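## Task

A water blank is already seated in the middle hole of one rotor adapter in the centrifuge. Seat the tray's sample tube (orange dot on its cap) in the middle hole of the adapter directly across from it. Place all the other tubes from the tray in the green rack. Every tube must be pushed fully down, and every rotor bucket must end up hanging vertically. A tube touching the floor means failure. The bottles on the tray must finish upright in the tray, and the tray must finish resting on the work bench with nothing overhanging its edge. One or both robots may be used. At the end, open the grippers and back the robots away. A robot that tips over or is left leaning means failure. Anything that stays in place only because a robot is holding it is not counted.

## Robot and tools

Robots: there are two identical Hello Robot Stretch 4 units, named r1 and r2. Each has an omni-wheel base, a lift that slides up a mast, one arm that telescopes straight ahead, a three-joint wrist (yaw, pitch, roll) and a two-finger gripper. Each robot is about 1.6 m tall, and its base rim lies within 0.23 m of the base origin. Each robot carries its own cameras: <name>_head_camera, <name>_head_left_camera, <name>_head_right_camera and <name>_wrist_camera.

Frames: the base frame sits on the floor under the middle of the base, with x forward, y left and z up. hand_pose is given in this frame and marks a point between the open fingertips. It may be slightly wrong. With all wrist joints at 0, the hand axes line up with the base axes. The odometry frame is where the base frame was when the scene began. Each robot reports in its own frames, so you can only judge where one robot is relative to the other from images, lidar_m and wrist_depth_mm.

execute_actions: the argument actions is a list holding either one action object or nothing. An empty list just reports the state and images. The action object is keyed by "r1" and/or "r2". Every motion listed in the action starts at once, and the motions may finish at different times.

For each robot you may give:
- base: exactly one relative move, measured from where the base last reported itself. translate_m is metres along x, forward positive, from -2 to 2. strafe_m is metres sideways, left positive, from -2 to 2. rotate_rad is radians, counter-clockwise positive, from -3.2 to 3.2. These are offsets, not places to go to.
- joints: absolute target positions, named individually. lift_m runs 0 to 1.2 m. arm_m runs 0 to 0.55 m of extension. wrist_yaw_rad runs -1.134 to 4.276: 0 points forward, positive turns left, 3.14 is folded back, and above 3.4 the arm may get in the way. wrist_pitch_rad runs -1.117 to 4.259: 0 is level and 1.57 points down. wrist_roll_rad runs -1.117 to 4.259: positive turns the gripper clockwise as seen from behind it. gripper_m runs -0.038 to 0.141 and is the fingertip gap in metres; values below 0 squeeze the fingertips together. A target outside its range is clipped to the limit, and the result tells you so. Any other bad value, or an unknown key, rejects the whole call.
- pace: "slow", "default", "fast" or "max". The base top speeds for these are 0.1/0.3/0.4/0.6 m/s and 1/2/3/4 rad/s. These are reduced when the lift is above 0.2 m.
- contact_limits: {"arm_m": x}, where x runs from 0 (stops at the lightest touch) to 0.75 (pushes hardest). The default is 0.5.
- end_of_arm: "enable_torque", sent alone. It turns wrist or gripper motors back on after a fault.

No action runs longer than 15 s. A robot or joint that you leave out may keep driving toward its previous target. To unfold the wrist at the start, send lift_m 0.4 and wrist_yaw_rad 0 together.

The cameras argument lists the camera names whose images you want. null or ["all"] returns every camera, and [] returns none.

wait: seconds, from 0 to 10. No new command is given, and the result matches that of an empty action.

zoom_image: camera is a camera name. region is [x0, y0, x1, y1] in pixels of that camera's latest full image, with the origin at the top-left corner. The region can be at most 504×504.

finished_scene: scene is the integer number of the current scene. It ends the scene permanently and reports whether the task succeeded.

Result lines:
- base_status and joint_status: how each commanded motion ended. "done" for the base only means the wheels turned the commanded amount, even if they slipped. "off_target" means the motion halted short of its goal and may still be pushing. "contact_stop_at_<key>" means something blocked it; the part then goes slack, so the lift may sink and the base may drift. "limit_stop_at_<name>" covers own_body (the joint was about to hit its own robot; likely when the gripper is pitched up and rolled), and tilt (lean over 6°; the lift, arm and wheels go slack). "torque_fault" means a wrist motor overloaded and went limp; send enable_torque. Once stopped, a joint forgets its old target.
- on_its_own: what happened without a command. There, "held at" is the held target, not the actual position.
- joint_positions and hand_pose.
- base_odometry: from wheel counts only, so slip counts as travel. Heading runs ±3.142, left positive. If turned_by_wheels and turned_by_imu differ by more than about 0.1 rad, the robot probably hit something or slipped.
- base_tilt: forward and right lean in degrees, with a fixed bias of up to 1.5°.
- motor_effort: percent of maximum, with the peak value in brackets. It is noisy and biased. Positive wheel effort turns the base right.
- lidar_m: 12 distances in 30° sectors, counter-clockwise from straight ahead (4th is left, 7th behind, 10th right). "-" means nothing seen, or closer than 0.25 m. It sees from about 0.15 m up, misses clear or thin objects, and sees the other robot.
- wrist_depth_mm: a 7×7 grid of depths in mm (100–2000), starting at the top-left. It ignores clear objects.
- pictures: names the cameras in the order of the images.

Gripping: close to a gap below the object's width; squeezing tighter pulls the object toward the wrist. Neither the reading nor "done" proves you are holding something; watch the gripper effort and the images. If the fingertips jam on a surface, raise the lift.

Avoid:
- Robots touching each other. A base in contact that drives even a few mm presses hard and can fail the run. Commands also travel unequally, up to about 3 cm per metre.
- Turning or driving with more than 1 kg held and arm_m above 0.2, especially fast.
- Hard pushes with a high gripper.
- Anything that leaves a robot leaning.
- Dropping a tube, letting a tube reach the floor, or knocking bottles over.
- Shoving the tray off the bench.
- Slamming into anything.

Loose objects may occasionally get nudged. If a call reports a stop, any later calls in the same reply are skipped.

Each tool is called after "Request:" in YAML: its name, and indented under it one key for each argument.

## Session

Request:
execute_actions:
  actions: []

Scene clock: 0.00 s.
r1.base_odometry: x=+0.000 y=+0.000 heading=+0.000 (m, m, rad; r1's odometry frame)
r1.turned_by_wheels: +0.000 (rad since the last result)
r1.turned_by_imu: +0.000 (rad since the last result)
r1.base_tilt: forward=-0.1 right=-0.1 (deg)
r1.lidar_m: 1.60 3.21 3.77 1.20 1.21 1.47 - 1.46 0.86 0.74 0.75 0.89
r1.base_status: not commanded
r1.joint_positions: lift_m=+0.139 arm_m=-0.002 wrist_yaw_rad=+3.041 wrist_pitch_rad=-0.003 wrist_roll_rad=-0.003 gripper_m=+0.057
r1.joint_status: not commanded
r1.motor_effort: lift_m=+20 arm_m=+0 wrist_yaw_rad=+1 wrist_pitch_rad=-8 wrist_roll_rad=+0 gripper_m=-4 wheel_0=+0 wheel_1=+0 wheel_2=+0 (%)
r1.hand_pose: x=-0.1090 y=+0.1160 z=+0.3182 quat_wxyz=(+0.050, +0.001, -0.001, +0.999) (m; r1's base frame)
r1.wrist_depth_mm: - 141 - - - - - / - 141 - - - - 1366 / 106 141 - - - - - / 118 142 - - - - - / 1808 - - - - - 1983 / 1255 1281 209 1308 204 1229 1182 / 878 831 854 150 842 798 842
r2.base_odometry: x=+0.000 y=+0.000 heading=+0.000 (m, m, rad; r2's odometry frame)
r2.turned_by_wheels: +0.000 (rad since the last result)
r2.turned_by_imu: +0.000 (rad since the last result)
r2.base_tilt: forward=+0.2 right=-0.7 (deg)
r2.lidar_m: 1.02 1.04 1.87 2.10 1.25 1.07 1.08 1.28 2.31 3.12 3.67 3.63
r2.base_status: not commanded
r2.joint_positions: lift_m=+0.237 arm_m=-0.002 wrist_yaw_rad=+3.103 wrist_pitch_rad=+0.003 wrist_roll_rad=+0.012 gripper_m=+0.057
r2.joint_status: not commanded
r2.motor_effort: lift_m=+17 arm_m=+0 wrist_yaw_rad=-2 wrist_pitch_rad=-8 wrist_roll_rad=+0 gripper_m=+0 wheel_0=+0 wheel_1=+0 wheel_2=+0 (%)
r2.hand_pose: x=-0.1163 y=+0.0985 z=+0.4140 quat_wxyz=(+0.019, -0.002, +0.006, +1.000) (m; r2's base frame)
r2.wrist_depth_mm: - 138 1255 1205 1160 1078 1025 / - 117 152 1229 1138 1098 1025 / - 130 172 1229 1160 1078 1042 / 141 141 1281 1205 1138 1098 1025 / 1499 1397 1336 1229 1138 1098 1042 / 1366 1397 198 1229 192 1078 1060 / 946 904 1008 107 1042 946 1025
pictures: r1_head_camera, r1_head_left_camera, r1_head_right_camera, r1_wrist_camera, r2_head_camera, r2_head_left_camera, r2_head_right_camera, r2_wrist_camera
Images, in order (width x height): r1_head_camera 420x560, r1_head_left_camera 420x672, r1_head_right_camera 420x672, r1_wrist_camera 616x392, r2_head_camera 420x560, r2_head_left_camera 420x672, r2_head_right_camera 420x672, r2_wrist_camera 616x392.

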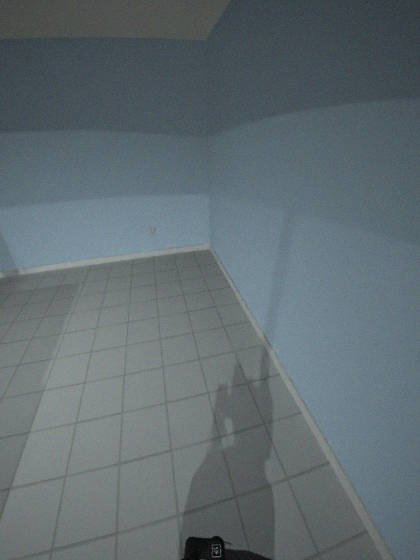

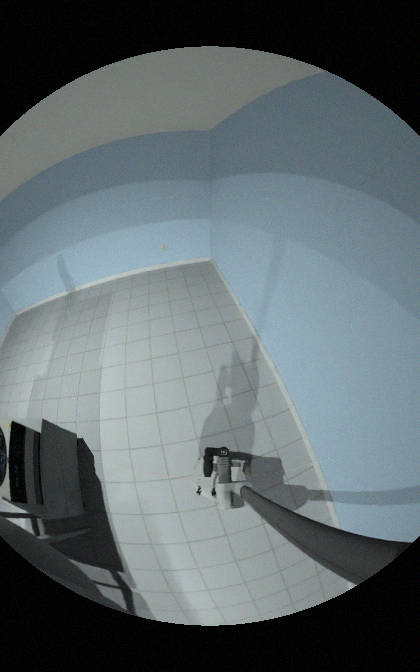

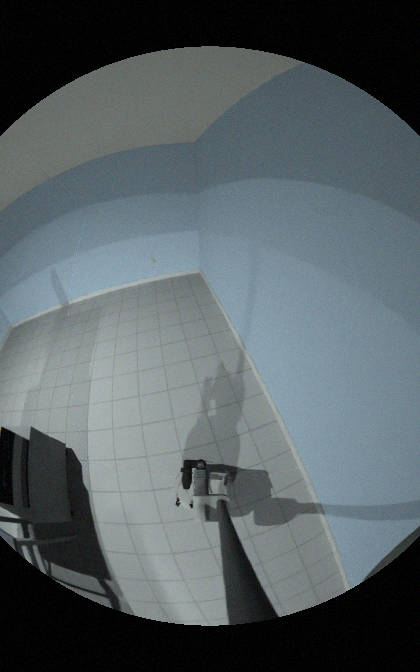

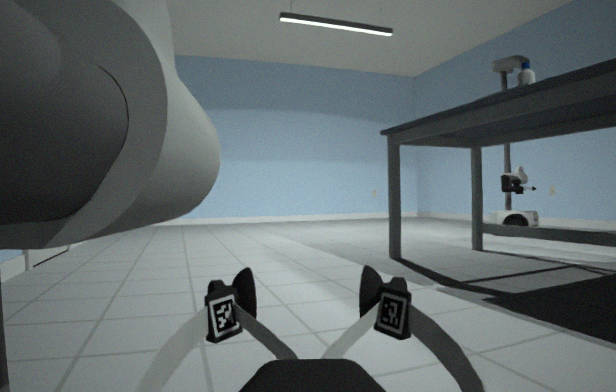

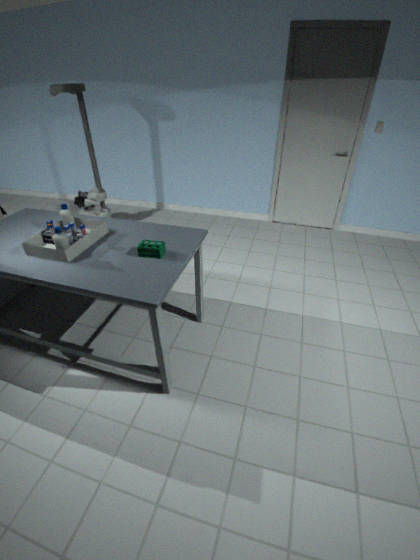

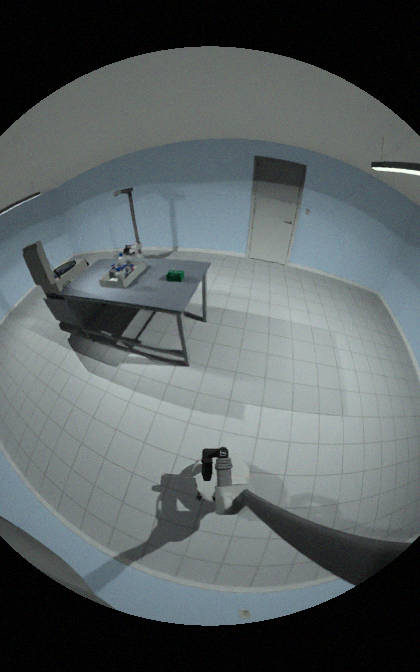

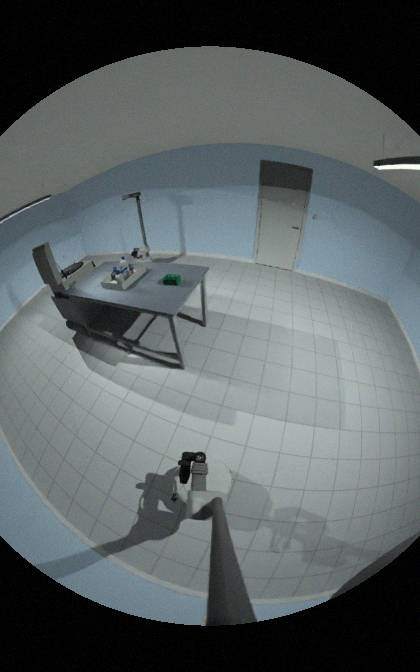

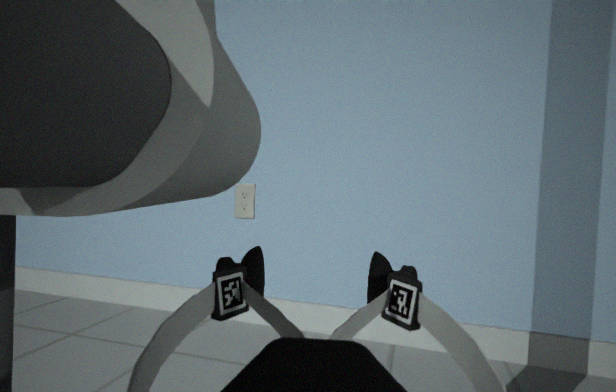

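Request:
execute_actions:
  actions:
    - {"r1":{"base":{"rotate_rad":1.83},"joints":{"lift_m":1.2,"wrist_yaw_rad":0}},"r2":{"base":{"rotate_rad":-0.26},"joints":{"lift_m":1.2,"wrist_yaw_rad":0}}}
  cameras: []

Request:
execute_actions:
  actions:
    - {"r1":{"joints":{"wrist_pitch_rad":1.57,"wrist_roll_rad":1.57,"gripper_m":0.07}},"r2":{"base":{"strafe_m":0.8},"joints":{"wrist_pitch_rad":1.57,"wrist_roll_rad":1.57,"gripper_m":0.07}}}
  cameras: ["r1_head_left_camera","r2_head_left_camera"]

Scene clock: 12.80 s.
r1.base_odometry: x=+0.000 y=+0.000 heading=+1.830 (m, m, rad; r1's odometry frame)
r1.turned_by_wheels: +1.830 (rad since the last result)
r1.turned_by_imu: +1.845 (rad since the last result)
r1.base_tilt: forward=-0.1 right=-0.1 (deg)
r1.lidar_m: 1.19 1.29 1.79 2.70 1.07 0.79 0.76 0.81 1.12 3.19 3.35 1.24
r1.base_status: done
r1.joint_positions: lift_m=+1.199 arm_m=-0.002 wrist_yaw_rad=+0.001 wrist_pitch_rad=-0.003 wrist_roll_rad=-0.003 gripper_m=+0.057
r1.joint_status: all done
r1.motor_effort: lift_m=+23(24) arm_m=+0(0) wrist_yaw_rad=-2(7) wrist_pitch_rad=-8(8) wrist_roll_rad=+0(2) gripper_m=-4(3) wheel_0=-1(6) wheel_1=-1(6) wheel_2=+0(7) (%)
r1.hand_pose: x=+0.4578 y=-0.0873 z=+1.3782 quat_wxyz=(+1.000, -0.001, -0.001, +0.000) (m; r1's base frame)
r1.wrist_depth_mm: - - - - - - - / - - - - - - - / - - - - - - - / - - - - - - - / - - - 1576 - - - / - - 209 1618 204 - - / 1464 1464 - 150 1499 - -
r2.base_odometry: x=+0.000 y=+0.000 heading=-0.260 (m, m, rad; r2's odometry frame)
r2.turned_by_wheels: -0.260 (rad since the last result)
r2.turned_by_imu: -0.263 (rad since the last result)
r2.base_tilt: forward=+0.1 right=-0.6 (deg)
r2.lidar_m: 3.62 1.02 1.30 3.90 1.51 1.11 1.07 1.14 1.60 3.10 3.26 3.76
r2.base_status: done
r2.joint_positions: lift_m=+1.200 arm_m=-0.002 wrist_yaw_rad=+0.000 wrist_pitch_rad=+0.004 wrist_roll_rad=+0.012 gripper_m=+0.057
r2.joint_status: all done
r2.motor_effort: lift_m=+23(24) arm_m=+0(0) wrist_yaw_rad=-2(6) wrist_pitch_rad=-8(8) wrist_roll_rad=+1(0) gripper_m=-2(3) wheel_0=+1(5) wheel_1=+0(4) wheel_2=+0(6) (%)
r2.hand_pose: x=+0.4571 y=-0.0873 z=+1.3768 quat_wxyz=(+1.000, +0.006, +0.002, +0.000) (m; r2's base frame)
r2.wrist_depth_mm: - - - - - - - / - - - - - - - / - - - - - - - / - - - - - - - / - - - - - - - / - - 198 - 191 - - / 1336 1336 - 107 - - -
pictures: none
No camera images: the call's "cameras" was empty. Leave "cameras" out to get every camera's image.

Scene clock: 16.80 s.
r1.base_odometry: x=+0.000 y=+0.000 heading=+1.830 (m, m, rad; r1's odometry frame)
r1.turned_by_wheels: +0.000 (rad since the last result)
r1.turned_by_imu: +0.001 (rad since the last result)
r1.base_tilt: forward=+0.0 right=-0.1 (deg)
r1.lidar_m: 1.20 1.28 1.79 2.69 1.08 0.78 0.76 0.77 1.08 3.20 3.34 1.23
r1.base_status: not commanded
r1.joint_positions: lift_m=+1.199 arm_m=-0.002 wrist_yaw_rad=+0.000 wrist_pitch_rad=+1.570 wrist_roll_rad=+1.569 gripper_m=+0.070
r1.joint_status: all done
r1.motor_effort: lift_m=+22(22) arm_m=+0(0) wrist_yaw_rad=+0(3) wrist_pitch_rad=+0(5) wrist_roll_rad=+2(7) gripper_m=-3(4) wheel_0=-1(1) wheel_1=+0(1) wheel_2=+0(0) (%)
r1.hand_pose: x=+0.1696 y=-0.0874 z=+1.0889 quat_wxyz=(+0.501, +0.500, +0.500, -0.499) (m; r1's base frame)
r1.wrist_depth_mm: 1308 1308 1336 1336 1336 1336 1336 / 1308 1336 1336 1336 1308 1366 1336 / 1308 1336 1336 1308 1336 1366 1336 / 1336 1336 1336 1308 1118 1336 1336 / 1336 1336 1308 1118 1118 1336 362 / 1308 1336 199 1308 199 1366 1308 / 1308 1308 1336 152 1336 1336 1336
r2.base_odometry: x=+0.206 y=+0.773 heading=-0.260 (m, m, rad; r2's odometry frame)
r2.turned_by_wheels: +0.000 (rad since the last result)
r2.turned_by_imu: +0.002 (rad since the last result)
r2.base_tilt: forward=+0.1 right=-0.7 (deg)
r2.lidar_m: 0.91 0.96 1.35 3.76 1.48 1.10 1.07 1.12 1.58 3.89 4.09 0.93
r2.base_status: done
r2.joint_positions: lift_m=+1.200 arm_m=-0.002 wrist_yaw_rad=+0.000 wrist_pitch_rad=+1.570 wrist_roll_rad=+1.570 gripper_m=+0.070
r2.joint_status: all done
r2.motor_effort: lift_m=+22(23) arm_m=+0(0) wrist_yaw_rad=-1(2) wrist_pitch_rad=-1(5) wrist_roll_rad=+2(5) gripper_m=-2(6) wheel_0=+2(9) wheel_1=-1(9) wheel_2=+0(1) (%)
r2.hand_pose: x=+0.1689 y=-0.0874 z=+1.0894 quat_wxyz=(+0.501, +0.500, +0.500, -0.499) (m; r2's base frame)
r2.wrist_depth_mm: 1281 1255 1308 1281 1281 1308 1281 / 1308 1308 1308 1308 1308 1336 1281 / 1336 1308 1308 1281 1308 1308 1308 / 1336 1336 1308 1281 1078 1281 1308 / 1336 1281 1336 1118 1098 1255 379 / 1336 1308 204 1308 196 1308 1308 / 1397 1308 1336 107 1336 1336 1308
pictures: r1_head_left_camera, r2_head_left_camera
Images, in order (width x height): r1_head_left_camera 420x672, r2_head_left_camera 420x672.

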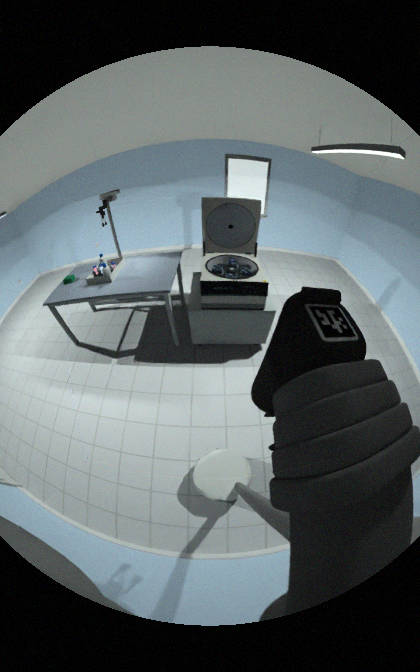

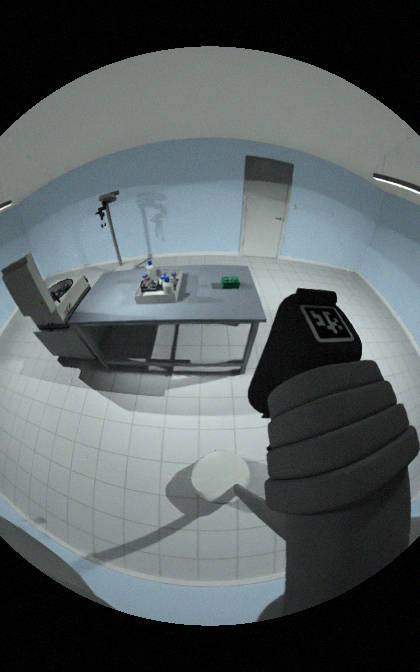

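Request:
execute_actions:
  actions:
    - {"r1":{"base":{"strafe_m":1.2}},"r2":{"base":{"strafe_m":0.45}}}
  cameras: []

Request:
execute_actions:
  actions:
    - {"r1":{"base":{"translate_m":0.9},"joints":{"arm_m":0.45}},"r2":{"base":{"translate_m":0.6}}}
  cameras: ["r1_wrist_camera"]

Scene clock: 28.83 s.
r1.base_odometry: x=-1.160 y=-0.307 heading=+1.830 (m, m, rad; r1's odometry frame)
r1.turned_by_wheels: +0.000 (rad since the last result)
r1.turned_by_imu: +0.002 (rad since the last result)
r1.base_tilt: forward=-0.2 right=-0.2 (deg)
r1.lidar_m: 1.23 1.30 4.45 2.64 1.04 0.75 0.74 0.76 1.04 3.16 1.71 1.28
r1.base_status: done
r1.joint_positions: lift_m=+1.199 arm_m=-0.002 wrist_yaw_rad=+0.000 wrist_pitch_rad=+1.570 wrist_roll_rad=+1.569 gripper_m=+0.070
r1.joint_status: not commanded
r1.motor_effort: lift_m=+22(23) arm_m=+0(0) wrist_yaw_rad=-2(2) wrist_pitch_rad=+0(0) wrist_roll_rad=+1(3) gripper_m=-2(0) wheel_0=+0(10) wheel_1=+0(8) wheel_2=-1(2) (%)
r1.hand_pose: x=+0.1696 y=-0.0874 z=+1.0889 quat_wxyz=(+0.501, +0.500, +0.500, -0.499) (m; r1's base frame)
r1.wrist_depth_mm: 1308 1336 1308 1366 1336 1336 1308 / 1336 1336 1336 1336 1336 1366 1336 / 1308 1336 1336 1336 1336 1336 1308 / 1308 1308 1308 1336 1118 1336 1281 / 1308 1308 1336 1098 1118 1336 364 / 1308 1308 199 1308 199 1336 1308 / 1308 1308 1336 152 1336 1336 1281
r2.base_odometry: x=+0.321 y=+1.208 heading=-0.260 (m, m, rad; r2's odometry frame)
r2.turned_by_wheels: +0.000 (rad since the last result)
r2.turned_by_imu: +0.001 (rad since the last result)
r2.base_tilt: forward=+0.2 right=-0.6 (deg)
r2.lidar_m: 0.90 0.97 1.49 3.70 1.45 1.08 1.05 1.10 1.57 4.36 4.56 0.94
r2.base_status: done
r2.joint_positions: lift_m=+1.200 arm_m=-0.002 wrist_yaw_rad=+0.000 wrist_pitch_rad=+1.570 wrist_roll_rad=+1.570 gripper_m=+0.070
r2.joint_status: not commanded
r2.motor_effort: lift_m=+22(22) arm_m=+0(0) wrist_yaw_rad=-1(2) wrist_pitch_rad=+0(2) wrist_roll_rad=+1(1) gripper_m=-3(0) wheel_0=+1(8) wheel_1=-1(9) wheel_2=+0(0) (%)
r2.hand_pose: x=+0.1688 y=-0.0874 z=+1.0894 quat_wxyz=(+0.501, +0.500, +0.500, -0.499) (m; r2's base frame)
r2.wrist_depth_mm: 1336 1281 1281 1281 1281 1281 1281 / 1308 1308 1255 1308 1308 1281 1281 / 1336 1336 1308 1281 1308 1336 1281 / 1308 1336 1336 1336 1078 1281 1308 / 1336 1336 1308 1138 1118 1281 382 / 1336 1366 202 1336 195 1281 1281 / 1336 1366 1336 107 1308 1336 1308
pictures: none
No camera images: the call's "cameras" was empty. Leave "cameras" out to get every camera's image.

Scene clock: 33.40 s.
r1.base_odometry: x=-1.391 y=+0.563 heading=+1.830 (m, m, rad; r1's odometry frame)
r1.turned_by_wheels: +0.000 (rad since the last result)
r1.turned_by_imu: +0.001 (rad since the last result)
r1.base_tilt: forward=-0.1 right=-0.2 (deg)
r1.lidar_m: 0.34 0.36 0.54 4.32 2.24 1.69 1.63 1.72 2.39 1.27 0.49 0.36
r1.base_status: done
r1.joint_positions: lift_m=+1.199 arm_m=+0.449 wrist_yaw_rad=+0.000 wrist_pitch_rad=+1.570 wrist_roll_rad=+1.570 gripper_m=+0.070
r1.joint_status: all done
r1.motor_effort: lift_m=+22(22) arm_m=+6(8) wrist_yaw_rad=-1(2) wrist_pitch_rad=+0(0) wrist_roll_rad=+1(0) gripper_m=-2(3) wheel_0=+1(2) wheel_1=-1(6) wheel_2=+1(7) (%)
r1.hand_pose: x=+0.6200 y=-0.0874 z=+1.0889 quat_wxyz=(+0.501, +0.500, +0.500, -0.499) (m; r1's base frame)
r1.wrist_depth_mm: 549 549 549 554 554 1336 1336 / 549 554 554 554 554 1336 1336 / 549 549 512 480 554 1308 1366 / 539 544 544 549 554 1138 1366 / 544 544 544 554 554 1118 1118 / 477 517 200 554 199 1118 1336 / 404 504 488 152 554 1336 1336
r2.base_odometry: x=+0.901 y=+1.054 heading=-0.260 (m, m, rad; r2's odometry frame)
r2.turned_by_wheels: +0.000 (rad since the last result)
r2.turned_by_imu: -0.001 (rad since the last result)
r2.base_tilt: forward=+0.1 right=-0.4 (deg)
r2.lidar_m: 0.32 0.34 0.48 4.36 2.26 1.71 1.65 1.74 2.44 4.37 0.48 0.35
r2.base_status: done
r2.joint_positions: lift_m=+1.200 arm_m=-0.002 wrist_yaw_rad=+0.000 wrist_pitch_rad=+1.570 wrist_roll_rad=+1.570 gripper_m=+0.070
r2.joint_status: not commanded
r2.motor_effort: lift_m=+22(22) arm_m=+0(0) wrist_yaw_rad=-2(0) wrist_pitch_rad=-1(1) wrist_roll_rad=+1(1) gripper_m=-9(1) wheel_0=+1(5) wheel_1=-1(5) wheel_2=+1(7) (%)
r2.hand_pose: x=+0.1688 y=-0.0874 z=+1.0894 quat_wxyz=(+0.501, +0.500, +0.500, -0.499) (m; r2's base frame)
r2.wrist_depth_mm: 554 549 549 1308 1336 1255 1255 / 554 554 1098 1308 1308 1308 1281 / 554 554 1138 1336 1308 1308 1308 / 500 559 1118 1281 1098 1281 1255 / 554 559 559 1118 1098 1308 382 / 559 559 203 1308 196 1308 1281 / 564 559 1182 107 1336 1308 1308
pictures: r1_wrist_camera
Images, in order (width x height): r1_wrist_camera 616x392.

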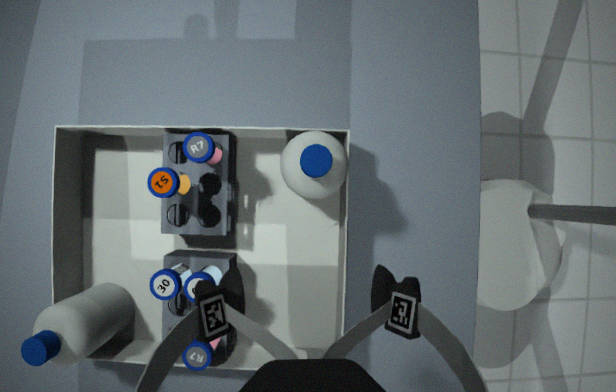

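Request:
execute_actions:
  actions:
    - {"r1":{"base":{"translate_m":0.07},"joints":{"arm_m":0.525}}}
  cameras: []

Request:
execute_actions:
  actions:
    - {"r1":{"base":{"strafe_m":-0.061},"joints":{"lift_m":1.02,"gripper_m":0.06}}}
  cameras: ["r1_wrist_camera"]

Scene clock: 39.43 s.
r1.base_odometry: x=-1.409 y=+0.630 heading=+1.830 (m, m, rad; r1's odometry frame)
r1.turned_by_wheels: +0.000 (rad since the last result)
r1.turned_by_imu: +0.001 (rad since the last result)
r1.base_tilt: forward=-0.1 right=-0.2 (deg)
r1.lidar_m: 0.26 0.30 0.42 4.32 2.35 1.77 1.69 1.79 2.46 1.01 0.40 0.30
r1.base_status: done
r1.joint_positions: lift_m=+1.199 arm_m=+0.524 wrist_yaw_rad=+0.000 wrist_pitch_rad=+1.570 wrist_roll_rad=+1.570 gripper_m=+0.070
r1.joint_status: all done
r1.motor_effort: lift_m=+22(22) arm_m=+6(5) wrist_yaw_rad=-3(2) wrist_pitch_rad=-1(0) wrist_roll_rad=+1(1) gripper_m=-4(4) wheel_0=+0(4) wheel_1=+0(2) wheel_2=+1(8) (%)
r1.hand_pose: x=+0.6950 y=-0.0874 z=+1.0889 quat_wxyz=(+0.501, +0.500, +0.500, -0.499) (m; r1's base frame)
r1.wrist_depth_mm: 1308 549 554 554 554 559 564 / 1308 549 549 554 554 559 559 / 1336 549 549 496 554 559 564 / 1098 549 549 544 554 559 559 / 1042 549 549 544 554 559 564 / 1308 549 200 492 199 559 564 / 1308 554 480 152 525 564 960
r2.base_odometry: x=+0.901 y=+1.054 heading=-0.260 (m, m, rad; r2's odometry frame)
r2.turned_by_wheels: +0.000 (rad since the last result)
r2.turned_by_imu: +0.000 (rad since the last result)
r2.base_tilt: forward=+0.1 right=-0.6 (deg)
r2.lidar_m: 0.32 0.34 0.48 4.34 2.27 1.70 1.64 1.72 2.43 4.37 0.45 0.33
r2.base_status: not commanded
r2.joint_positions: lift_m=+1.200 arm_m=-0.002 wrist_yaw_rad=+0.000 wrist_pitch_rad=+1.570 wrist_roll_rad=+1.570 gripper_m=+0.070
r2.joint_status: not commanded
r2.motor_effort: lift_m=+22(22) arm_m=+0(0) wrist_yaw_rad=-1(0) wrist_pitch_rad=-1(1) wrist_roll_rad=+2(2) gripper_m=-3(3) wheel_0=+1(1) wheel_1=-1(1) wheel_2=+1(1) (%)
r2.hand_pose: x=+0.1688 y=-0.0874 z=+1.0894 quat_wxyz=(+0.501, +0.500, +0.500, -0.499) (m; r2's base frame)
r2.wrist_depth_mm: 554 544 549 1281 1308 1308 1281 / 554 554 1118 1281 1308 1281 1281 / 559 559 1138 1281 1308 1308 1308 / 500 559 1118 1336 1078 1308 1308 / 564 554 559 1118 1098 1255 384 / 559 559 202 1336 196 1308 1281 / 569 564 1205 107 1308 1308 1308
pictures: none
No camera images: the call's "cameras" was empty. Leave "cameras" out to get every camera's image.

Scene clock: 41.27 s.
r1.base_odometry: x=-1.350 y=+0.646 heading=+1.830 (m, m, rad; r1's odometry frame)
r1.turned_by_wheels: +0.000 (rad since the last result)
r1.turned_by_imu: +0.001 (rad since the last result)
r1.base_tilt: forward=-0.2 right=-0.2 (deg)
r1.lidar_m: 0.28 0.29 0.44 4.37 2.34 1.78 1.69 1.77 2.48 1.02 0.38 0.29
r1.base_status: done
r1.joint_positions: lift_m=+1.020 arm_m=+0.524 wrist_yaw_rad=+0.000 wrist_pitch_rad=+1.570 wrist_roll_rad=+1.570 gripper_m=+0.060
r1.joint_status: all done
r1.motor_effort: lift_m=+18(20) arm_m=+6(6) wrist_yaw_rad=-1(2) wrist_pitch_rad=-1(1) wrist_roll_rad=+2(2) gripper_m=-1(5) wheel_0=+0(6) wheel_1=+1(11) wheel_2=+1(1) (%)
r1.hand_pose: x=+0.6950 y=-0.0874 z=+0.9099 quat_wxyz=(+0.501, +0.500, +0.500, -0.499) (m; r1's base frame)
r1.wrist_depth_mm: 370 370 370 375 375 377 377 / 370 370 373 375 375 377 379 / 368 370 370 373 375 375 377 / 368 368 368 310 370 297 234 / 368 368 370 309 373 256 228 / 368 370 202 310 202 375 377 / 368 332 370 149 373 347 377
r2.base_odometry: x=+0.901 y=+1.054 heading=-0.260 (m, m, rad; r2's odometry frame)
r2.turned_by_wheels: +0.000 (rad since the last result)
r2.turned_by_imu: +0.000 (rad since the last result)
r2.base_tilt: forward=+0.3 right=-0.7 (deg)
r2.lidar_m: 0.32 0.33 0.47 4.35 2.26 1.70 1.65 1.73 2.44 4.38 0.47 0.32
r2.base_status: not commanded
r2.joint_positions: lift_m=+1.200 arm_m=-0.002 wrist_yaw_rad=+0.000 wrist_pitch_rad=+1.570 wrist_roll_rad=+1.570 gripper_m=+0.070
r2.joint_status: not commanded
r2.motor_effort: lift_m=+22(22) arm_m=+0(0) wrist_yaw_rad=+0(3) wrist_pitch_rad=+0(1) wrist_roll_rad=+1(0) gripper_m=-5(2) wheel_0=+1(1) wheel_1=-1(1) wheel_2=+1(1) (%)
r2.hand_pose: x=+0.1688 y=-0.0874 z=+1.0894 quat_wxyz=(+0.501, +0.500, +0.500, -0.499) (m; r2's base frame)
r2.wrist_depth_mm: 549 549 549 1308 1308 1281 1281 / 549 554 1118 1308 1281 1308 1308 / 554 554 1118 1281 1308 1281 1281 / 496 559 1138 1281 1098 1308 1281 / 559 554 559 1098 1098 1281 384 / 564 564 203 1308 196 1308 1308 / 564 564 1182 107 1336 1308 1308
pictures: r1_wrist_camera
Images, in order (width x height): r1_wrist_camera 616x392.

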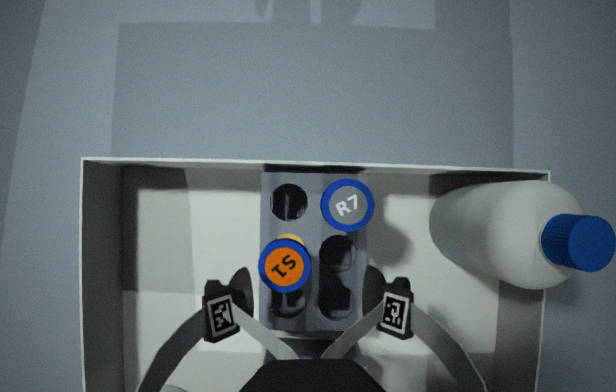

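Request:
execute_actions:
  actions:
    - {"r1":{"base":{"strafe_m":-0.006},"joints":{"arm_m":0.538}}}
  cameras: []

Request:
execute_actions:
  actions:
    - {"r1":{"joints":{"lift_m":0.96}}}
  cameras: []

Request:
execute_actions:
  actions:
    - {"r1":{"joints":{"gripper_m":0.015}}}
  cameras: []

Request:
execute_actions:
  actions:
    - {"r1":{"joints":{"lift_m":1.2}}}
  cameras: ["r1_wrist_camera"]

Scene clock: 47.33 s.
r1.base_odometry: x=-1.344 y=+0.647 heading=+1.830 (m, m, rad; r1's odometry frame)
r1.turned_by_wheels: +0.000 (rad since the last result)
r1.turned_by_imu: +0.001 (rad since the last result)
r1.base_tilt: forward=-0.3 right=-0.1 (deg)
r1.lidar_m: 0.27 0.30 0.43 4.38 2.34 1.77 1.69 1.76 2.48 1.02 0.38 0.30
r1.base_status: done
r1.joint_positions: lift_m=+1.020 arm_m=+0.537 wrist_yaw_rad=+0.000 wrist_pitch_rad=+1.570 wrist_roll_rad=+1.570 gripper_m=+0.060
r1.joint_status: all done
r1.motor_effort: lift_m=+18(18) arm_m=+6(7) wrist_yaw_rad=+1(0) wrist_pitch_rad=+0(1) wrist_roll_rad=+2(1) gripper_m=-5(2) wheel_0=+0(8) wheel_1=+1(3) wheel_2=+0(1) (%)
r1.hand_pose: x=+0.7080 y=-0.0874 z=+0.9099 quat_wxyz=(+0.501, +0.500, +0.500, -0.499) (m; r1's base frame)
r1.wrist_depth_mm: 368 370 373 373 375 375 377 / 368 370 370 373 375 377 377 / 368 370 373 373 375 375 375 / 368 368 368 315 310 343 247 / 370 362 370 310 370 281 230 / 370 368 202 310 202 375 330 / 368 330 368 149 373 368 327
r2.base_odometry: x=+0.901 y=+1.054 heading=-0.260 (m, m, rad; r2's odometry frame)
r2.turned_by_wheels: +0.000 (rad since the last result)
r2.turned_by_imu: +0.000 (rad since the last result)
r2.base_tilt: forward=+0.3 right=-0.6 (deg)
r2.lidar_m: 0.31 0.35 0.49 4.36 2.28 1.69 1.65 1.73 2.45 4.37 0.46 0.34
r2.base_status: not commanded
r2.joint_positions: lift_m=+1.200 arm_m=-0.002 wrist_yaw_rad=+0.000 wrist_pitch_rad=+1.570 wrist_roll_rad=+1.570 gripper_m=+0.070
r2.joint_status: not commanded
r2.motor_effort: lift_m=+22(22) arm_m=+0(0) wrist_yaw_rad=-1(2) wrist_pitch_rad=+0(1) wrist_roll_rad=+0(1) gripper_m=-5(1) wheel_0=+1(1) wheel_1=-1(1) wheel_2=+1(1) (%)
r2.hand_pose: x=+0.1688 y=-0.0874 z=+1.0894 quat_wxyz=(+0.501, +0.500, +0.500, -0.499) (m; r2's base frame)
r2.wrist_depth_mm: 554 549 554 1281 1281 1281 1281 / 554 549 1118 1308 1308 1281 1281 / 554 559 1138 1281 1308 1308 1281 / 496 554 1138 1308 1078 1281 1308 / 559 554 559 1118 1118 1308 379 / 564 564 202 1336 195 1336 1281 / 564 564 1160 107 1336 1308 1308
pictures: none
No camera images: the call's "cameras" was empty. Leave "cameras" out to get every camera's image.

Scene clock: 48.50 s.
r1.base_odometry: x=-1.344 y=+0.647 heading=+1.830 (m, m, rad; r1's odometry frame)
r1.turned_by_wheels: +0.000 (rad since the last result)
r1.turned_by_imu: +0.000 (rad since the last result)
r1.base_tilt: forward=-0.1 right=-0.1 (deg)
r1.lidar_m: 0.28 0.30 0.41 4.37 2.35 1.76 1.70 1.77 2.45 1.02 0.40 0.30
r1.base_status: not commanded
r1.joint_positions: lift_m=+0.960 arm_m=+0.537 wrist_yaw_rad=+0.000 wrist_pitch_rad=+1.570 wrist_roll_rad=+1.570 gripper_m=+0.060
r1.joint_status: all done
r1.motor_effort: lift_m=+18(19) arm_m=+6(7) wrist_yaw_rad=+0(2) wrist_pitch_rad=+0(0) wrist_roll_rad=+2(1) gripper_m=-5(4) wheel_0=+0(0) wheel_1=+1(1) wheel_2=+0(0) (%)
r1.hand_pose: x=+0.7080 y=-0.0874 z=+0.8499 quat_wxyz=(+0.501, +0.500, +0.500, -0.499) (m; r1's base frame)
r1.wrist_depth_mm: 309 310 312 314 315 315 319 / 310 310 312 315 314 315 317 / 309 309 312 312 315 315 317 / 271 309 309 306 251 297 230 / 271 309 310 251 251 281 210 / 271 309 202 189 202 312 310 / 268 307 307 149 307 312 309
r2.base_odometry: x=+0.901 y=+1.054 heading=-0.260 (m, m, rad; r2's odometry frame)
r2.turned_by_wheels: +0.000 (rad since the last result)
r2.turned_by_imu: +0.000 (rad since the last result)
r2.base_tilt: forward=+0.2 right=-0.7 (deg)
r2.lidar_m: 0.30 0.35 0.47 4.36 2.27 1.70 1.64 1.74 2.44 4.36 0.47 0.35
r2.base_status: not commanded
r2.joint_positions: lift_m=+1.200 arm_m=-0.002 wrist_yaw_rad=+0.000 wrist_pitch_rad=+1.570 wrist_roll_rad=+1.570 gripper_m=+0.070
r2.joint_status: not commanded
r2.motor_effort: lift_m=+22(22) arm_m=+0(0) wrist_yaw_rad=-1(0) wrist_pitch_rad=+0(1) wrist_roll_rad=+3(2) gripper_m=-2(6) wheel_0=+1(1) wheel_1=-1(1) wheel_2=+1(1) (%)
r2.hand_pose: x=+0.1688 y=-0.0874 z=+1.0894 quat_wxyz=(+0.501, +0.500, +0.500, -0.499) (m; r2's base frame)
r2.wrist_depth_mm: 554 549 549 1308 1281 1308 1281 / 544 549 1118 1255 1308 1281 1281 / 554 549 1118 1281 1281 1281 1308 / 496 559 1118 1336 1098 1308 1281 / 564 564 564 1118 1098 1281 382 / 559 564 203 1336 196 1336 1308 / 564 564 1182 107 1336 1308 1308
pictures: none
No camera images: the call's "cameras" was empty. Leave "cameras" out to get every camera's image.

Scene clock: 49.73 s.
r1.base_odometry: x=-1.344 y=+0.647 heading=+1.830 (m, m, rad; r1's odometry frame)
r1.turned_by_wheels: +0.000 (rad since the last result)
r1.turned_by_imu: +0.000 (rad since the last result)
r1.base_tilt: forward=-0.1 right=-0.1 (deg)
r1.lidar_m: 0.27 0.31 0.40 4.37 2.36 1.77 1.69 1.77 2.45 1.01 0.38 0.27
r1.base_status: not commanded
r1.joint_positions: lift_m=+0.960 arm_m=+0.537 wrist_yaw_rad=+0.000 wrist_pitch_rad=+1.570 wrist_roll_rad=+1.570 gripper_m=+0.015
r1.joint_status: all done
r1.motor_effort: lift_m=+18(18) arm_m=+7(7) wrist_yaw_rad=-2(1) wrist_pitch_rad=-1(0) wrist_roll_rad=+1(2) gripper_m=-11(9) wheel_0=+0(0) wheel_1=+1(1) wheel_2=+0(0) (%)
r1.hand_pose: x=+0.7080 y=-0.0874 z=+0.8499 quat_wxyz=(+0.501, +0.500, +0.500, -0.499) (m; r1's base frame)
r1.wrist_depth_mm: 309 310 312 314 315 315 317 / 309 310 310 312 314 315 317 / 309 309 312 314 314 315 319 / 271 307 309 306 250 297 230 / 271 307 310 250 281 281 210 / 271 309 209 185 193 314 310 / 267 307 309 160 274 312 307
r2.base_odometry: x=+0.901 y=+1.054 heading=-0.260 (m, m, rad; r2's odometry frame)
r2.turned_by_wheels: +0.000 (rad since the last result)
r2.turned_by_imu: +0.000 (rad since the last result)
r2.base_tilt: forward=+0.2 right=-0.4 (deg)
r2.lidar_m: 0.31 0.33 0.49 4.37 2.25 1.70 1.64 1.74 2.42 4.37 0.46 0.33
r2.base_status: not commanded
r2.joint_positions: lift_m=+1.200 arm_m=-0.002 wrist_yaw_rad=+0.000 wrist_pitch_rad=+1.570 wrist_roll_rad=+1.570 gripper_m=+0.070
r2.joint_status: not commanded
r2.motor_effort: lift_m=+22(22) arm_m=+0(0) wrist_yaw_rad=+0(2) wrist_pitch_rad=-1(0) wrist_roll_rad=+2(2) gripper_m=-5(1) wheel_0=+1(1) wheel_1=-1(1) wheel_2=+1(1) (%)
r2.hand_pose: x=+0.1688 y=-0.0874 z=+1.0894 quat_wxyz=(+0.501, +0.500, +0.500, -0.499) (m; r2's base frame)
r2.wrist_depth_mm: 554 549 549 1229 1308 1308 1255 / 559 554 1118 1281 1281 1308 1255 / 554 559 1138 1336 1308 1281 1308 / 496 559 1138 1308 1098 1281 1308 / 559 559 564 1118 1078 1308 379 / 564 559 202 1336 196 1308 1308 / 564 564 1160 107 1336 1308 1308
pictures: none
No camera images: the call's "cameras" was empty. Leave "cameras" out to get every camera's image.

Scene clock: 51.80 s.
r1.base_odometry: x=-1.344 y=+0.647 heading=+1.830 (m, m, rad; r1's odometry frame)
r1.turned_by_wheels: +0.000 (rad since the last result)
r1.turned_by_imu: +0.001 (rad since the last result)
r1.base_tilt: forward=-0.1 right=-0.1 (deg)
r1.lidar_m: 0.25 0.31 0.39 4.38 2.35 1.77 1.70 1.80 2.48 1.01 0.38 0.30
r1.base_status: not commanded
r1.joint_positions: lift_m=+1.199 arm_m=+0.537 wrist_yaw_rad=+0.000 wrist_pitch_rad=+1.570 wrist_roll_rad=+1.570 gripper_m=+0.015
r1.joint_status: all done
r1.motor_effort: lift_m=+23(24) arm_m=+7(6) wrist_yaw_rad=-2(0) wrist_pitch_rad=-1(0) wrist_roll_rad=+1(0) gripper_m=-8(9) wheel_0=+0(0) wheel_1=+1(1) wheel_2=+0(0) (%)
r1.hand_pose: x=+0.7080 y=-0.0874 z=+1.0889 quat_wxyz=(+0.501, +0.500, +0.500, -0.499) (m; r1's base frame)
r1.wrist_depth_mm: 1308 549 549 554 554 559 559 / 1308 549 549 554 554 559 559 / 1308 554 549 549 554 559 564 / 1098 549 549 549 549 559 559 / 1098 549 549 492 554 564 559 / 1308 549 209 184 192 559 559 / 1308 554 433 160 554 559 559
r2.base_odometry: x=+0.901 y=+1.054 heading=-0.260 (m, m, rad; r2's odometry frame)
r2.turned_by_wheels: +0.000 (rad since the last result)
r2.turned_by_imu: +0.000 (rad since the last result)
r2.base_tilt: forward=+0.1 right=-0.6 (deg)
r2.lidar_m: 0.32 0.34 0.47 4.36 2.28 1.70 1.65 1.74 2.43 4.38 0.47 0.34
r2.base_status: not commanded
r2.joint_positions: lift_m=+1.200 arm_m=-0.002 wrist_yaw_rad=+0.000 wrist_pitch_rad=+1.570 wrist_roll_rad=+1.570 gripper_m=+0.070
r2.joint_status: not commanded
r2.motor_effort: lift_m=+22(22) arm_m=+0(0) wrist_yaw_rad=-1(2) wrist_pitch_rad=-1(1) wrist_roll_rad=+0(0) gripper_m=-1(1) wheel_0=+1(1) wheel_1=-1(1) wheel_2=+1(1) (%)
r2.hand_pose: x=+0.1688 y=-0.0874 z=+1.0894 quat_wxyz=(+0.501, +0.500, +0.500, -0.499) (m; r2's base frame)
r2.wrist_depth_mm: 554 549 544 1308 1281 1255 1255 / 554 554 1118 1308 1281 1281 1255 / 554 559 1138 1308 1308 1281 1308 / 500 559 1138 1308 1098 1281 1281 / 554 559 554 1098 1098 1308 382 / 564 564 202 1308 196 1281 1308 / 564 559 1138 107 1336 1281 1308
pictures: r1_wrist_camera
Images, in order (width x height): r1_wrist_camera 616x392.

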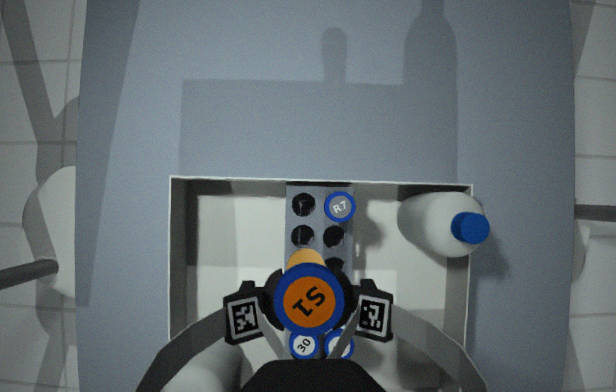

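Request:
execute_actions:
  actions:
    - {"r1":{"base":{"translate_m":-0.13},"joints":{"arm_m":0.49}}}
  cameras: []

Request:
execute_actions:
  actions:
    - {"r1":{"base":{"strafe_m":-1.1}},"r2":{"joints":{"arm_m":0.4},"pace":"slow"}}
  cameras: ["r1_wrist_camera","r2_wrist_camera"]

Scene clock: 64.63 s.
r1.base_odometry: x=-1.310 y=+0.522 heading=+1.830 (m, m, rad; r1's odometry frame)
r1.turned_by_wheels: +0.000 (rad since the last result)
r1.turned_by_imu: +0.002 (rad since the last result)
r1.base_tilt: forward=-0.2 right=-0.1 (deg)
r1.lidar_m: 0.39 0.43 0.60 4.39 2.17 1.64 1.58 1.65 2.28 1.48 0.56 0.41
r1.base_status: done
r1.joint_positions: lift_m=+1.199 arm_m=+0.491 wrist_yaw_rad=+0.000 wrist_pitch_rad=+1.570 wrist_roll_rad=+1.570 gripper_m=+0.015
r1.joint_status: all done
r1.motor_effort: lift_m=+23(23) arm_m=-6(7) wrist_yaw_rad=-2(1) wrist_pitch_rad=-1(0) wrist_roll_rad=+1(2) gripper_m=-11(13) wheel_0=+0(3) wheel_1=+0(7) wheel_2=+0(10) (%)
r1.hand_pose: x=+0.6623 y=-0.0874 z=+1.0889 quat_wxyz=(+0.501, +0.500, +0.500, -0.499) (m; r1's base frame)
r1.wrist_depth_mm: 544 544 549 554 554 1336 1336 / 544 554 554 559 554 1308 1336 / 549 554 549 554 559 1336 1336 / 549 549 549 477 559 1138 1138 / 535 544 544 413 559 1098 1138 / 530 544 208 184 192 1118 1336 / 455 480 521 160 559 1336 1336
r2.base_odometry: x=+0.901 y=+1.054 heading=-0.260 (m, m, rad; r2's odometry frame)
r2.turned_by_wheels: +0.000 (rad since the last result)
r2.turned_by_imu: +0.000 (rad since the last result)
r2.base_tilt: forward=+0.0 right=-0.5 (deg)
r2.lidar_m: 0.32 0.35 0.47 4.36 2.27 1.70 1.65 1.74 2.45 4.38 0.46 0.35
r2.base_status: not commanded
r2.joint_positions: lift_m=+1.200 arm_m=-0.002 wrist_yaw_rad=+0.000 wrist_pitch_rad=+1.570 wrist_roll_rad=+1.570 gripper_m=+0.070
r2.joint_status: not commanded
r2.motor_effort: lift_m=+22(22) arm_m=+0(0) wrist_yaw_rad=-1(2) wrist_pitch_rad=+0(1) wrist_roll_rad=+0(2) gripper_m=-1(2) wheel_0=+1(1) wheel_1=-1(1) wheel_2=+1(1) (%)
r2.hand_pose: x=+0.1688 y=-0.0874 z=+1.0894 quat_wxyz=(+0.501, +0.500, +0.500, -0.499) (m; r2's base frame)
r2.wrist_depth_mm: 554 549 554 1281 1281 1281 1281 / 554 549 1118 1281 1308 1281 1281 / 554 549 1138 1281 1308 1308 1281 / 504 559 1138 1308 1098 1281 1308 / 559 559 554 1118 1098 1308 379 / 559 564 202 1366 196 1308 1281 / 559 564 1182 107 1336 1336 1336
pictures: none
No camera images: the call's "cameras" was empty. Leave "cameras" out to get every camera's image.

Scene clock: 69.93 s.
r1.base_odometry: x=-0.247 y=+0.804 heading=+1.830 (m, m, rad; r1's odometry frame)
r1.turned_by_wheels: +0.000 (rad since the last result)
r1.turned_by_imu: +0.004 (rad since the last result)
r1.base_tilt: forward=-0.1 right=-0.2 (deg)
r1.lidar_m: 0.38 0.41 0.57 1.74 2.22 1.66 1.60 1.69 2.33 3.24 0.54 0.39
r1.base_status: done
r1.joint_positions: lift_m=+1.199 arm_m=+0.491 wrist_yaw_rad=+0.000 wrist_pitch_rad=+1.570 wrist_roll_rad=+1.570 gripper_m=+0.015
r1.joint_status: not commanded
r1.motor_effort: lift_m=+22(23) arm_m=-6(7) wrist_yaw_rad=-2(1) wrist_pitch_rad=-1(1) wrist_roll_rad=+2(0) gripper_m=-12(8) wheel_0=-1(11) wheel_1=+0(6) wheel_2=+0(0) (%)
r1.hand_pose: x=+0.6623 y=-0.0874 z=+1.0889 quat_wxyz=(+0.501, +0.500, +0.500, -0.499) (m; r1's base frame)
r1.wrist_depth_mm: 445 504 539 564 512 1336 1336 / 452 504 569 569 569 1336 1336 / 462 539 574 574 574 1366 1336 / 466 539 569 574 574 1118 1138 / 466 504 569 569 574 1118 1118 / 466 500 210 184 192 1118 1336 / 462 504 508 160 508 1336 1336
r2.base_odometry: x=+0.901 y=+1.054 heading=-0.260 (m, m, rad; r2's odometry frame)
r2.turned_by_wheels: +0.000 (rad since the last result)
r2.turned_by_imu: -0.001 (rad since the last result)
r2.base_tilt: forward=+0.1 right=-0.6 (deg)
r2.lidar_m: 0.31 0.34 0.48 4.36 2.26 1.69 1.65 1.75 2.44 4.38 0.45 0.34
r2.base_status: not commanded
r2.joint_positions: lift_m=+1.200 arm_m=+0.399 wrist_yaw_rad=+0.000 wrist_pitch_rad=+1.570 wrist_roll_rad=+1.570 gripper_m=+0.070
r2.joint_status: all done
r2.motor_effort: lift_m=+22(22) arm_m=+8(8) wrist_yaw_rad=+0(1) wrist_pitch_rad=-1(1) wrist_roll_rad=-1(0) gripper_m=-3(5) wheel_0=+1(1) wheel_1=-1(1) wheel_2=+1(1) (%)
r2.hand_pose: x=+0.5698 y=-0.0874 z=+1.0894 quat_wxyz=(+0.501, +0.500, +0.500, -0.499) (m; r2's base frame)
r2.wrist_depth_mm: 554 554 549 539 544 539 1255 / 549 549 544 544 544 535 1281 / 554 554 544 544 549 544 1281 / 559 559 521 549 549 554 1281 / 559 554 439 554 554 1098 1098 / 559 559 202 554 196 1098 1308 / 421 469 500 107 549 559 1336
pictures: r1_wrist_camera, r2_wrist_camera
Images, in order (width x height): r1_wrist_camera 616x392, r2_wrist_camera 616x392.

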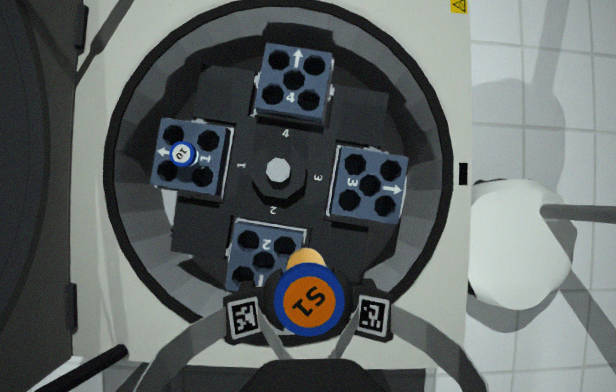

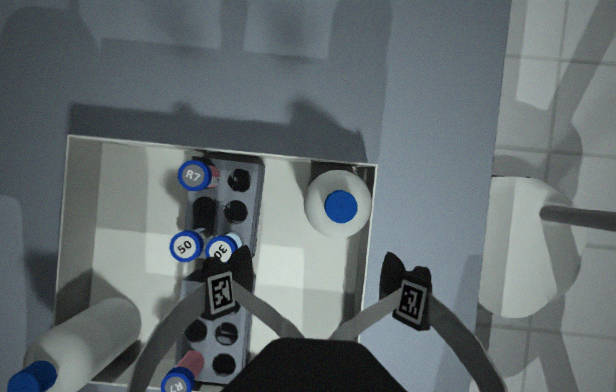

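Request:
execute_actions:
  actions:
    - {"r1":{"base":{"strafe_m":-0.057},"joints":{"arm_m":0.416}},"r2":{"base":{"strafe_m":-0.06},"joints":{"arm_m":0.515,"gripper_m":0.06}}}
  cameras: []

Request:
execute_actions:
  actions:
    - {"r1":{"joints":{"lift_m":0.98}},"r2":{"joints":{"lift_m":1.02}}}
  cameras: ["r1_wrist_camera","r2_wrist_camera"]

Scene clock: 76.23 s.
r1.base_odometry: x=-0.192 y=+0.819 heading=+1.830 (m, m, rad; r1's odometry frame)
r1.turned_by_wheels: +0.000 (rad since the last result)
r1.turned_by_imu: +0.002 (rad since the last result)
r1.base_tilt: forward=-0.2 right=-0.2 (deg)
r1.lidar_m: 0.37 0.39 0.58 1.75 2.24 1.66 1.61 1.66 2.32 3.20 0.53 0.38
r1.base_status: done
r1.joint_positions: lift_m=+1.199 arm_m=+0.417 wrist_yaw_rad=+0.000 wrist_pitch_rad=+1.570 wrist_roll_rad=+1.570 gripper_m=+0.015
r1.joint_status: all done
r1.motor_effort: lift_m=+22(22) arm_m=-7(8) wrist_yaw_rad=-2(0) wrist_pitch_rad=-1(0) wrist_roll_rad=+1(1) gripper_m=-8(10) wheel_0=+0(7) wheel_1=+1(9) wheel_2=+0(1) (%)
r1.hand_pose: x=+0.5883 y=-0.0874 z=+1.0889 quat_wxyz=(+0.501, +0.500, +0.500, -0.499) (m; r1's base frame)
r1.wrist_depth_mm: 504 504 504 512 512 1336 1336 / 504 517 603 544 512 1336 1336 / 504 569 569 569 517 1336 1308 / 504 554 569 569 564 1138 1336 / 500 569 569 544 580 1118 1366 / 500 569 209 184 192 1336 1336 / 504 504 508 160 512 1336 1336
r2.base_odometry: x=+0.886 y=+0.996 heading=-0.260 (m, m, rad; r2's odometry frame)
r2.turned_by_wheels: +0.000 (rad since the last result)
r2.turned_by_imu: +0.000 (rad since the last result)
r2.base_tilt: forward=+0.0 right=-0.6 (deg)
r2.lidar_m: 0.31 0.34 0.48 4.41 2.28 1.69 1.65 1.73 2.45 4.32 0.44 0.33
r2.base_status: done
r2.joint_positions: lift_m=+1.200 arm_m=+0.514 wrist_yaw_rad=+0.000 wrist_pitch_rad=+1.570 wrist_roll_rad=+1.570 gripper_m=+0.060
r2.joint_status: all done
r2.motor_effort: lift_m=+22(22) arm_m=+8(5) wrist_yaw_rad=-1(0) wrist_pitch_rad=-1(1) wrist_roll_rad=+3(1) gripper_m=-2(7) wheel_0=+0(8) wheel_1=+0(9) wheel_2=+1(1) (%)
r2.hand_pose: x=+0.6848 y=-0.0874 z=+1.0894 quat_wxyz=(+0.501, +0.500, +0.500, -0.499) (m; r2's base frame)
r2.wrist_depth_mm: 1281 549 544 549 539 535 539 / 559 554 544 549 549 539 539 / 554 554 549 554 549 549 544 / 559 554 549 554 544 549 544 / 559 549 554 525 477 544 1078 / 559 559 196 480 195 549 1098 / 564 564 559 107 549 496 1308
pictures: none
No camera images: the call's "cameras" was empty. Leave "cameras" out to get every camera's image.

Scene clock: 78.23 s.
r1.base_odometry: x=-0.192 y=+0.819 heading=+1.830 (m, m, rad; r1's odometry frame)
r1.turned_by_wheels: +0.000 (rad since the last result)
r1.turned_by_imu: +0.001 (rad since the last result)
r1.base_tilt: forward=-0.3 right=-0.1 (deg)
r1.lidar_m: 0.36 0.39 0.58 1.75 2.24 1.66 1.59 1.66 2.33 3.18 0.52 0.40
r1.base_status: not commanded
r1.joint_positions: lift_m=+0.980 arm_m=+0.417 wrist_yaw_rad=+0.000 wrist_pitch_rad=+1.570 wrist_roll_rad=+1.570 gripper_m=+0.015
r1.joint_status: all done
r1.motor_effort: lift_m=+18(21) arm_m=-7(7) wrist_yaw_rad=-1(1) wrist_pitch_rad=+0(1) wrist_roll_rad=+1(2) gripper_m=-12(11) wheel_0=+0(0) wheel_1=+1(1) wheel_2=+0(0) (%)
r1.hand_pose: x=+0.5883 y=-0.0874 z=+0.8699 quat_wxyz=(+0.501, +0.500, +0.500, -0.499) (m; r1's base frame)
r1.wrist_depth_mm: 347 387 322 379 290 291 1118 / 359 347 322 351 327 290 1118 / 347 347 349 351 389 290 1118 / 319 349 349 349 397 291 904 / 345 347 349 324 353 290 891 / 347 345 209 184 192 291 891 / 373 320 322 160 301 291 1118
r2.base_odometry: x=+0.886 y=+0.996 heading=-0.260 (m, m, rad; r2's odometry frame)
r2.turned_by_wheels: +0.000 (rad since the last result)
r2.turned_by_imu: +0.000 (rad since the last result)
r2.base_tilt: forward=+0.2 right=-0.8 (deg)
r2.lidar_m: 0.31 0.34 0.48 4.41 2.28 1.71 1.64 1.74 2.47 4.32 0.46 0.32
r2.base_status: not commanded
r2.joint_positions: lift_m=+1.020 arm_m=+0.514 wrist_yaw_rad=+0.000 wrist_pitch_rad=+1.570 wrist_roll_rad=+1.570 gripper_m=+0.060
r2.joint_status: all done
r2.motor_effort: lift_m=+13(19) arm_m=+8(8) wrist_yaw_rad=-2(1) wrist_pitch_rad=-1(1) wrist_roll_rad=+0(1) gripper_m=-4(2) wheel_0=+0(0) wheel_1=+0(0) wheel_2=+1(1) (%)
r2.hand_pose: x=+0.6848 y=-0.0874 z=+0.9101 quat_wxyz=(+0.501, +0.500, +0.500, -0.499) (m; r2's base frame)
r2.wrist_depth_mm: 370 370 370 368 366 364 362 / 370 368 370 368 368 366 364 / 373 373 370 370 368 368 368 / 375 373 370 370 370 368 368 / 377 373 370 310 370 309 368 / 379 373 196 312 195 237 229 / 382 377 375 107 375 229 206
pictures: r1_wrist_camera, r2_wrist_camera
Images, in order (width x height): r1_wrist_camera 616x392, r2_wrist_camera 616x392.

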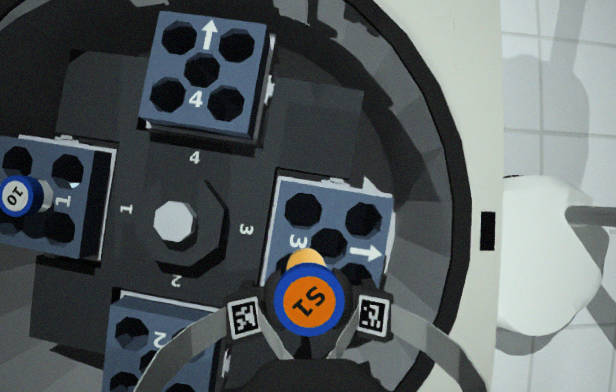

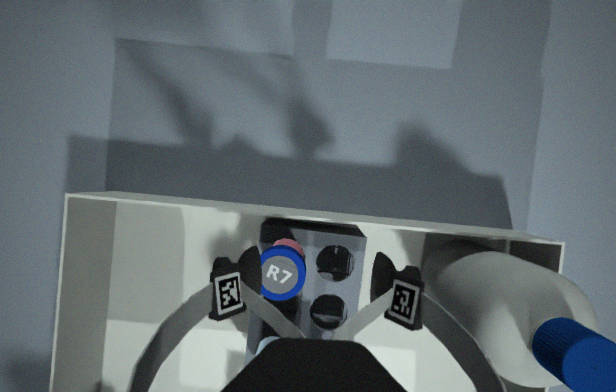

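Request:
execute_actions:
  actions:
    - {"r1":{"base":{"strafe_m":-0.009},"joints":{"arm_m":0.402}},"r2":{"base":{"strafe_m":0.006},"joints":{"arm_m":0.534}}}
  cameras: []

Request:
execute_actions:
  actions:
    - {"r1":{"joints":{"lift_m":0.955},"pace":"slow"},"r2":{"joints":{"lift_m":0.985}}}
  cameras: ["r1_wrist_camera","r2_wrist_camera"]

Scene clock: 84.43 s.
r1.base_odometry: x=-0.183 y=+0.821 heading=+1.830 (m, m, rad; r1's odometry frame)
r1.turned_by_wheels: +0.000 (rad since the last result)
r1.turned_by_imu: +0.001 (rad since the last result)
r1.base_tilt: forward=-0.2 right=-0.1 (deg)
r1.lidar_m: 0.37 0.39 0.57 1.71 2.25 1.66 1.60 1.68 2.32 3.18 0.52 0.39
r1.base_status: done
r1.joint_positions: lift_m=+0.980 arm_m=+0.403 wrist_yaw_rad=+0.000 wrist_pitch_rad=+1.570 wrist_roll_rad=+1.570 gripper_m=+0.015
r1.joint_status: all done
r1.motor_effort: lift_m=+18(18) arm_m=-7(7) wrist_yaw_rad=-1(1) wrist_pitch_rad=+0(1) wrist_roll_rad=+2(2) gripper_m=-9(8) wheel_0=+0(10) wheel_1=-1(4) wheel_2=+0(2) (%)
r1.hand_pose: x=+0.5743 y=-0.0874 z=+0.8699 quat_wxyz=(+0.501, +0.500, +0.500, -0.499) (m; r1's base frame)
r1.wrist_depth_mm: 349 373 351 347 290 291 1118 / 345 347 340 427 290 291 1138 / 347 349 349 351 349 290 1118 / 325 347 347 351 362 291 904 / 340 347 349 324 355 290 904 / 347 347 209 184 191 904 891 / 347 320 349 161 290 1118 1118
r2.base_odometry: x=+0.887 y=+1.002 heading=-0.260 (m, m, rad; r2's odometry frame)
r2.turned_by_wheels: +0.000 (rad since the last result)
r2.turned_by_imu: +0.000 (rad since the last result)
r2.base_tilt: forward=+0.2 right=-0.6 (deg)
r2.lidar_m: 0.31 0.33 0.48 4.41 2.28 1.71 1.65 1.75 2.45 4.31 0.47 0.32
r2.base_status: done
r2.joint_positions: lift_m=+1.020 arm_m=+0.533 wrist_yaw_rad=+0.000 wrist_pitch_rad=+1.570 wrist_roll_rad=+1.570 gripper_m=+0.060
r2.joint_status: all done
r2.motor_effort: lift_m=+13(13) arm_m=+8(10) wrist_yaw_rad=-2(0) wrist_pitch_rad=+0(2) wrist_roll_rad=+2(1) gripper_m=-4(2) wheel_0=+0(7) wheel_1=-1(5) wheel_2=+0(1) (%)
r2.hand_pose: x=+0.7038 y=-0.0874 z=+0.9101 quat_wxyz=(+0.501, +0.500, +0.500, -0.499) (m; r2's base frame)
r2.wrist_depth_mm: 368 370 368 366 366 364 362 / 373 370 370 368 368 366 364 / 375 373 370 368 368 370 366 / 377 373 370 373 370 370 366 / 379 370 375 310 368 324 297 / 382 362 195 314 195 263 228 / 382 347 377 107 373 359 232
pictures: none
No camera images: the call's "cameras" was empty. Leave "cameras" out to get every camera's image.

Scene clock: 85.43 s.
r1.base_odometry: x=-0.183 y=+0.821 heading=+1.830 (m, m, rad; r1's odometry frame)
r1.turned_by_wheels: +0.000 (rad since the last result)
r1.turned_by_imu: +0.000 (rad since the last result)
r1.base_tilt: forward=-0.1 right=-0.1 (deg)
r1.lidar_m: 0.37 0.40 0.57 1.73 2.23 1.65 1.59 1.67 2.32 3.18 0.54 0.38
r1.base_status: not commanded
r1.joint_positions: lift_m=+0.955 arm_m=+0.403 wrist_yaw_rad=+0.000 wrist_pitch_rad=+1.570 wrist_roll_rad=+1.570 gripper_m=+0.015
r1.joint_status: all done
r1.motor_effort: lift_m=+18(18) arm_m=-7(7) wrist_yaw_rad=-1(1) wrist_pitch_rad=+0(1) wrist_roll_rad=+1(1) gripper_m=-12(12) wheel_0=+1(0) wheel_1=-1(1) wheel_2=+0(0) (%)
r1.hand_pose: x=+0.5743 y=-0.0874 z=+0.8449 quat_wxyz=(+0.501, +0.500, +0.500, -0.499) (m; r1's base frame)
r1.wrist_depth_mm: 347 338 301 347 264 266 1098 / 322 312 320 345 281 265 1098 / 322 322 324 325 347 265 1098 / 309 322 324 327 364 265 878 / 322 303 324 300 325 266 878 / 320 324 209 184 192 265 866 / 322 297 324 160 286 266 1098
r2.base_odometry: x=+0.887 y=+1.002 heading=-0.260 (m, m, rad; r2's odometry frame)
r2.turned_by_wheels: +0.000 (rad since the last result)
r2.turned_by_imu: +0.000 (rad since the last result)
r2.base_tilt: forward=+0.1 right=-0.7 (deg)
r2.lidar_m: 0.32 0.34 0.47 4.41 2.25 1.70 1.64 1.73 2.44 4.33 0.45 0.32
r2.base_status: not commanded
r2.joint_positions: lift_m=+0.985 arm_m=+0.533 wrist_yaw_rad=+0.000 wrist_pitch_rad=+1.570 wrist_roll_rad=+1.570 gripper_m=+0.060
r2.joint_status: all done
r2.motor_effort: lift_m=+13(11) arm_m=+7(8) wrist_yaw_rad=+0(1) wrist_pitch_rad=-1(2) wrist_roll_rad=+1(0) gripper_m=-4(3) wheel_0=+0(0) wheel_1=-1(1) wheel_2=+0(0) (%)
r2.hand_pose: x=+0.7038 y=-0.0874 z=+0.8751 quat_wxyz=(+0.501, +0.500, +0.500, -0.499) (m; r2's base frame)
r2.wrist_depth_mm: 336 334 332 330 329 330 330 / 336 334 334 332 330 330 330 / 340 340 334 336 336 332 330 / 342 338 336 334 336 336 332 / 342 338 336 276 329 303 273 / 343 338 196 216 196 263 207 / 345 342 342 107 336 336 204
pictures: r1_wrist_camera, r2_wrist_camera
Images, in order (width x height): r1_wrist_camera 616x392, r2_wrist_camera 616x392.

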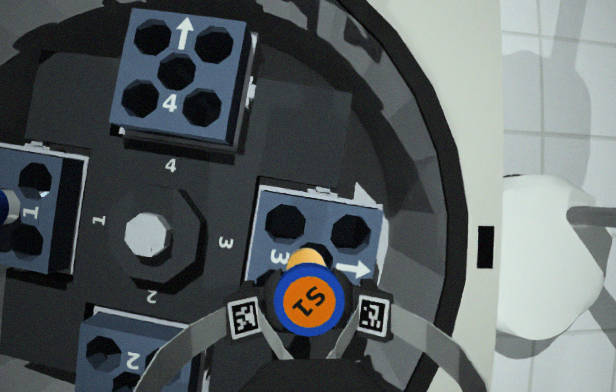

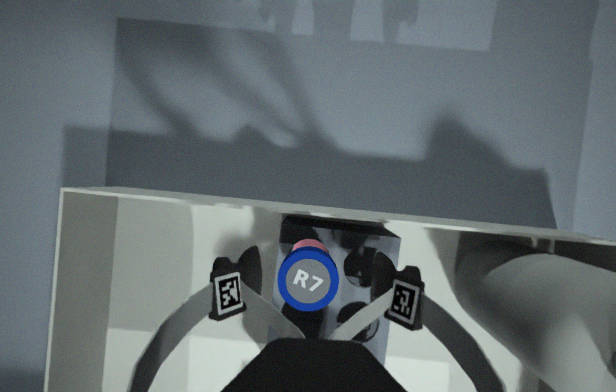

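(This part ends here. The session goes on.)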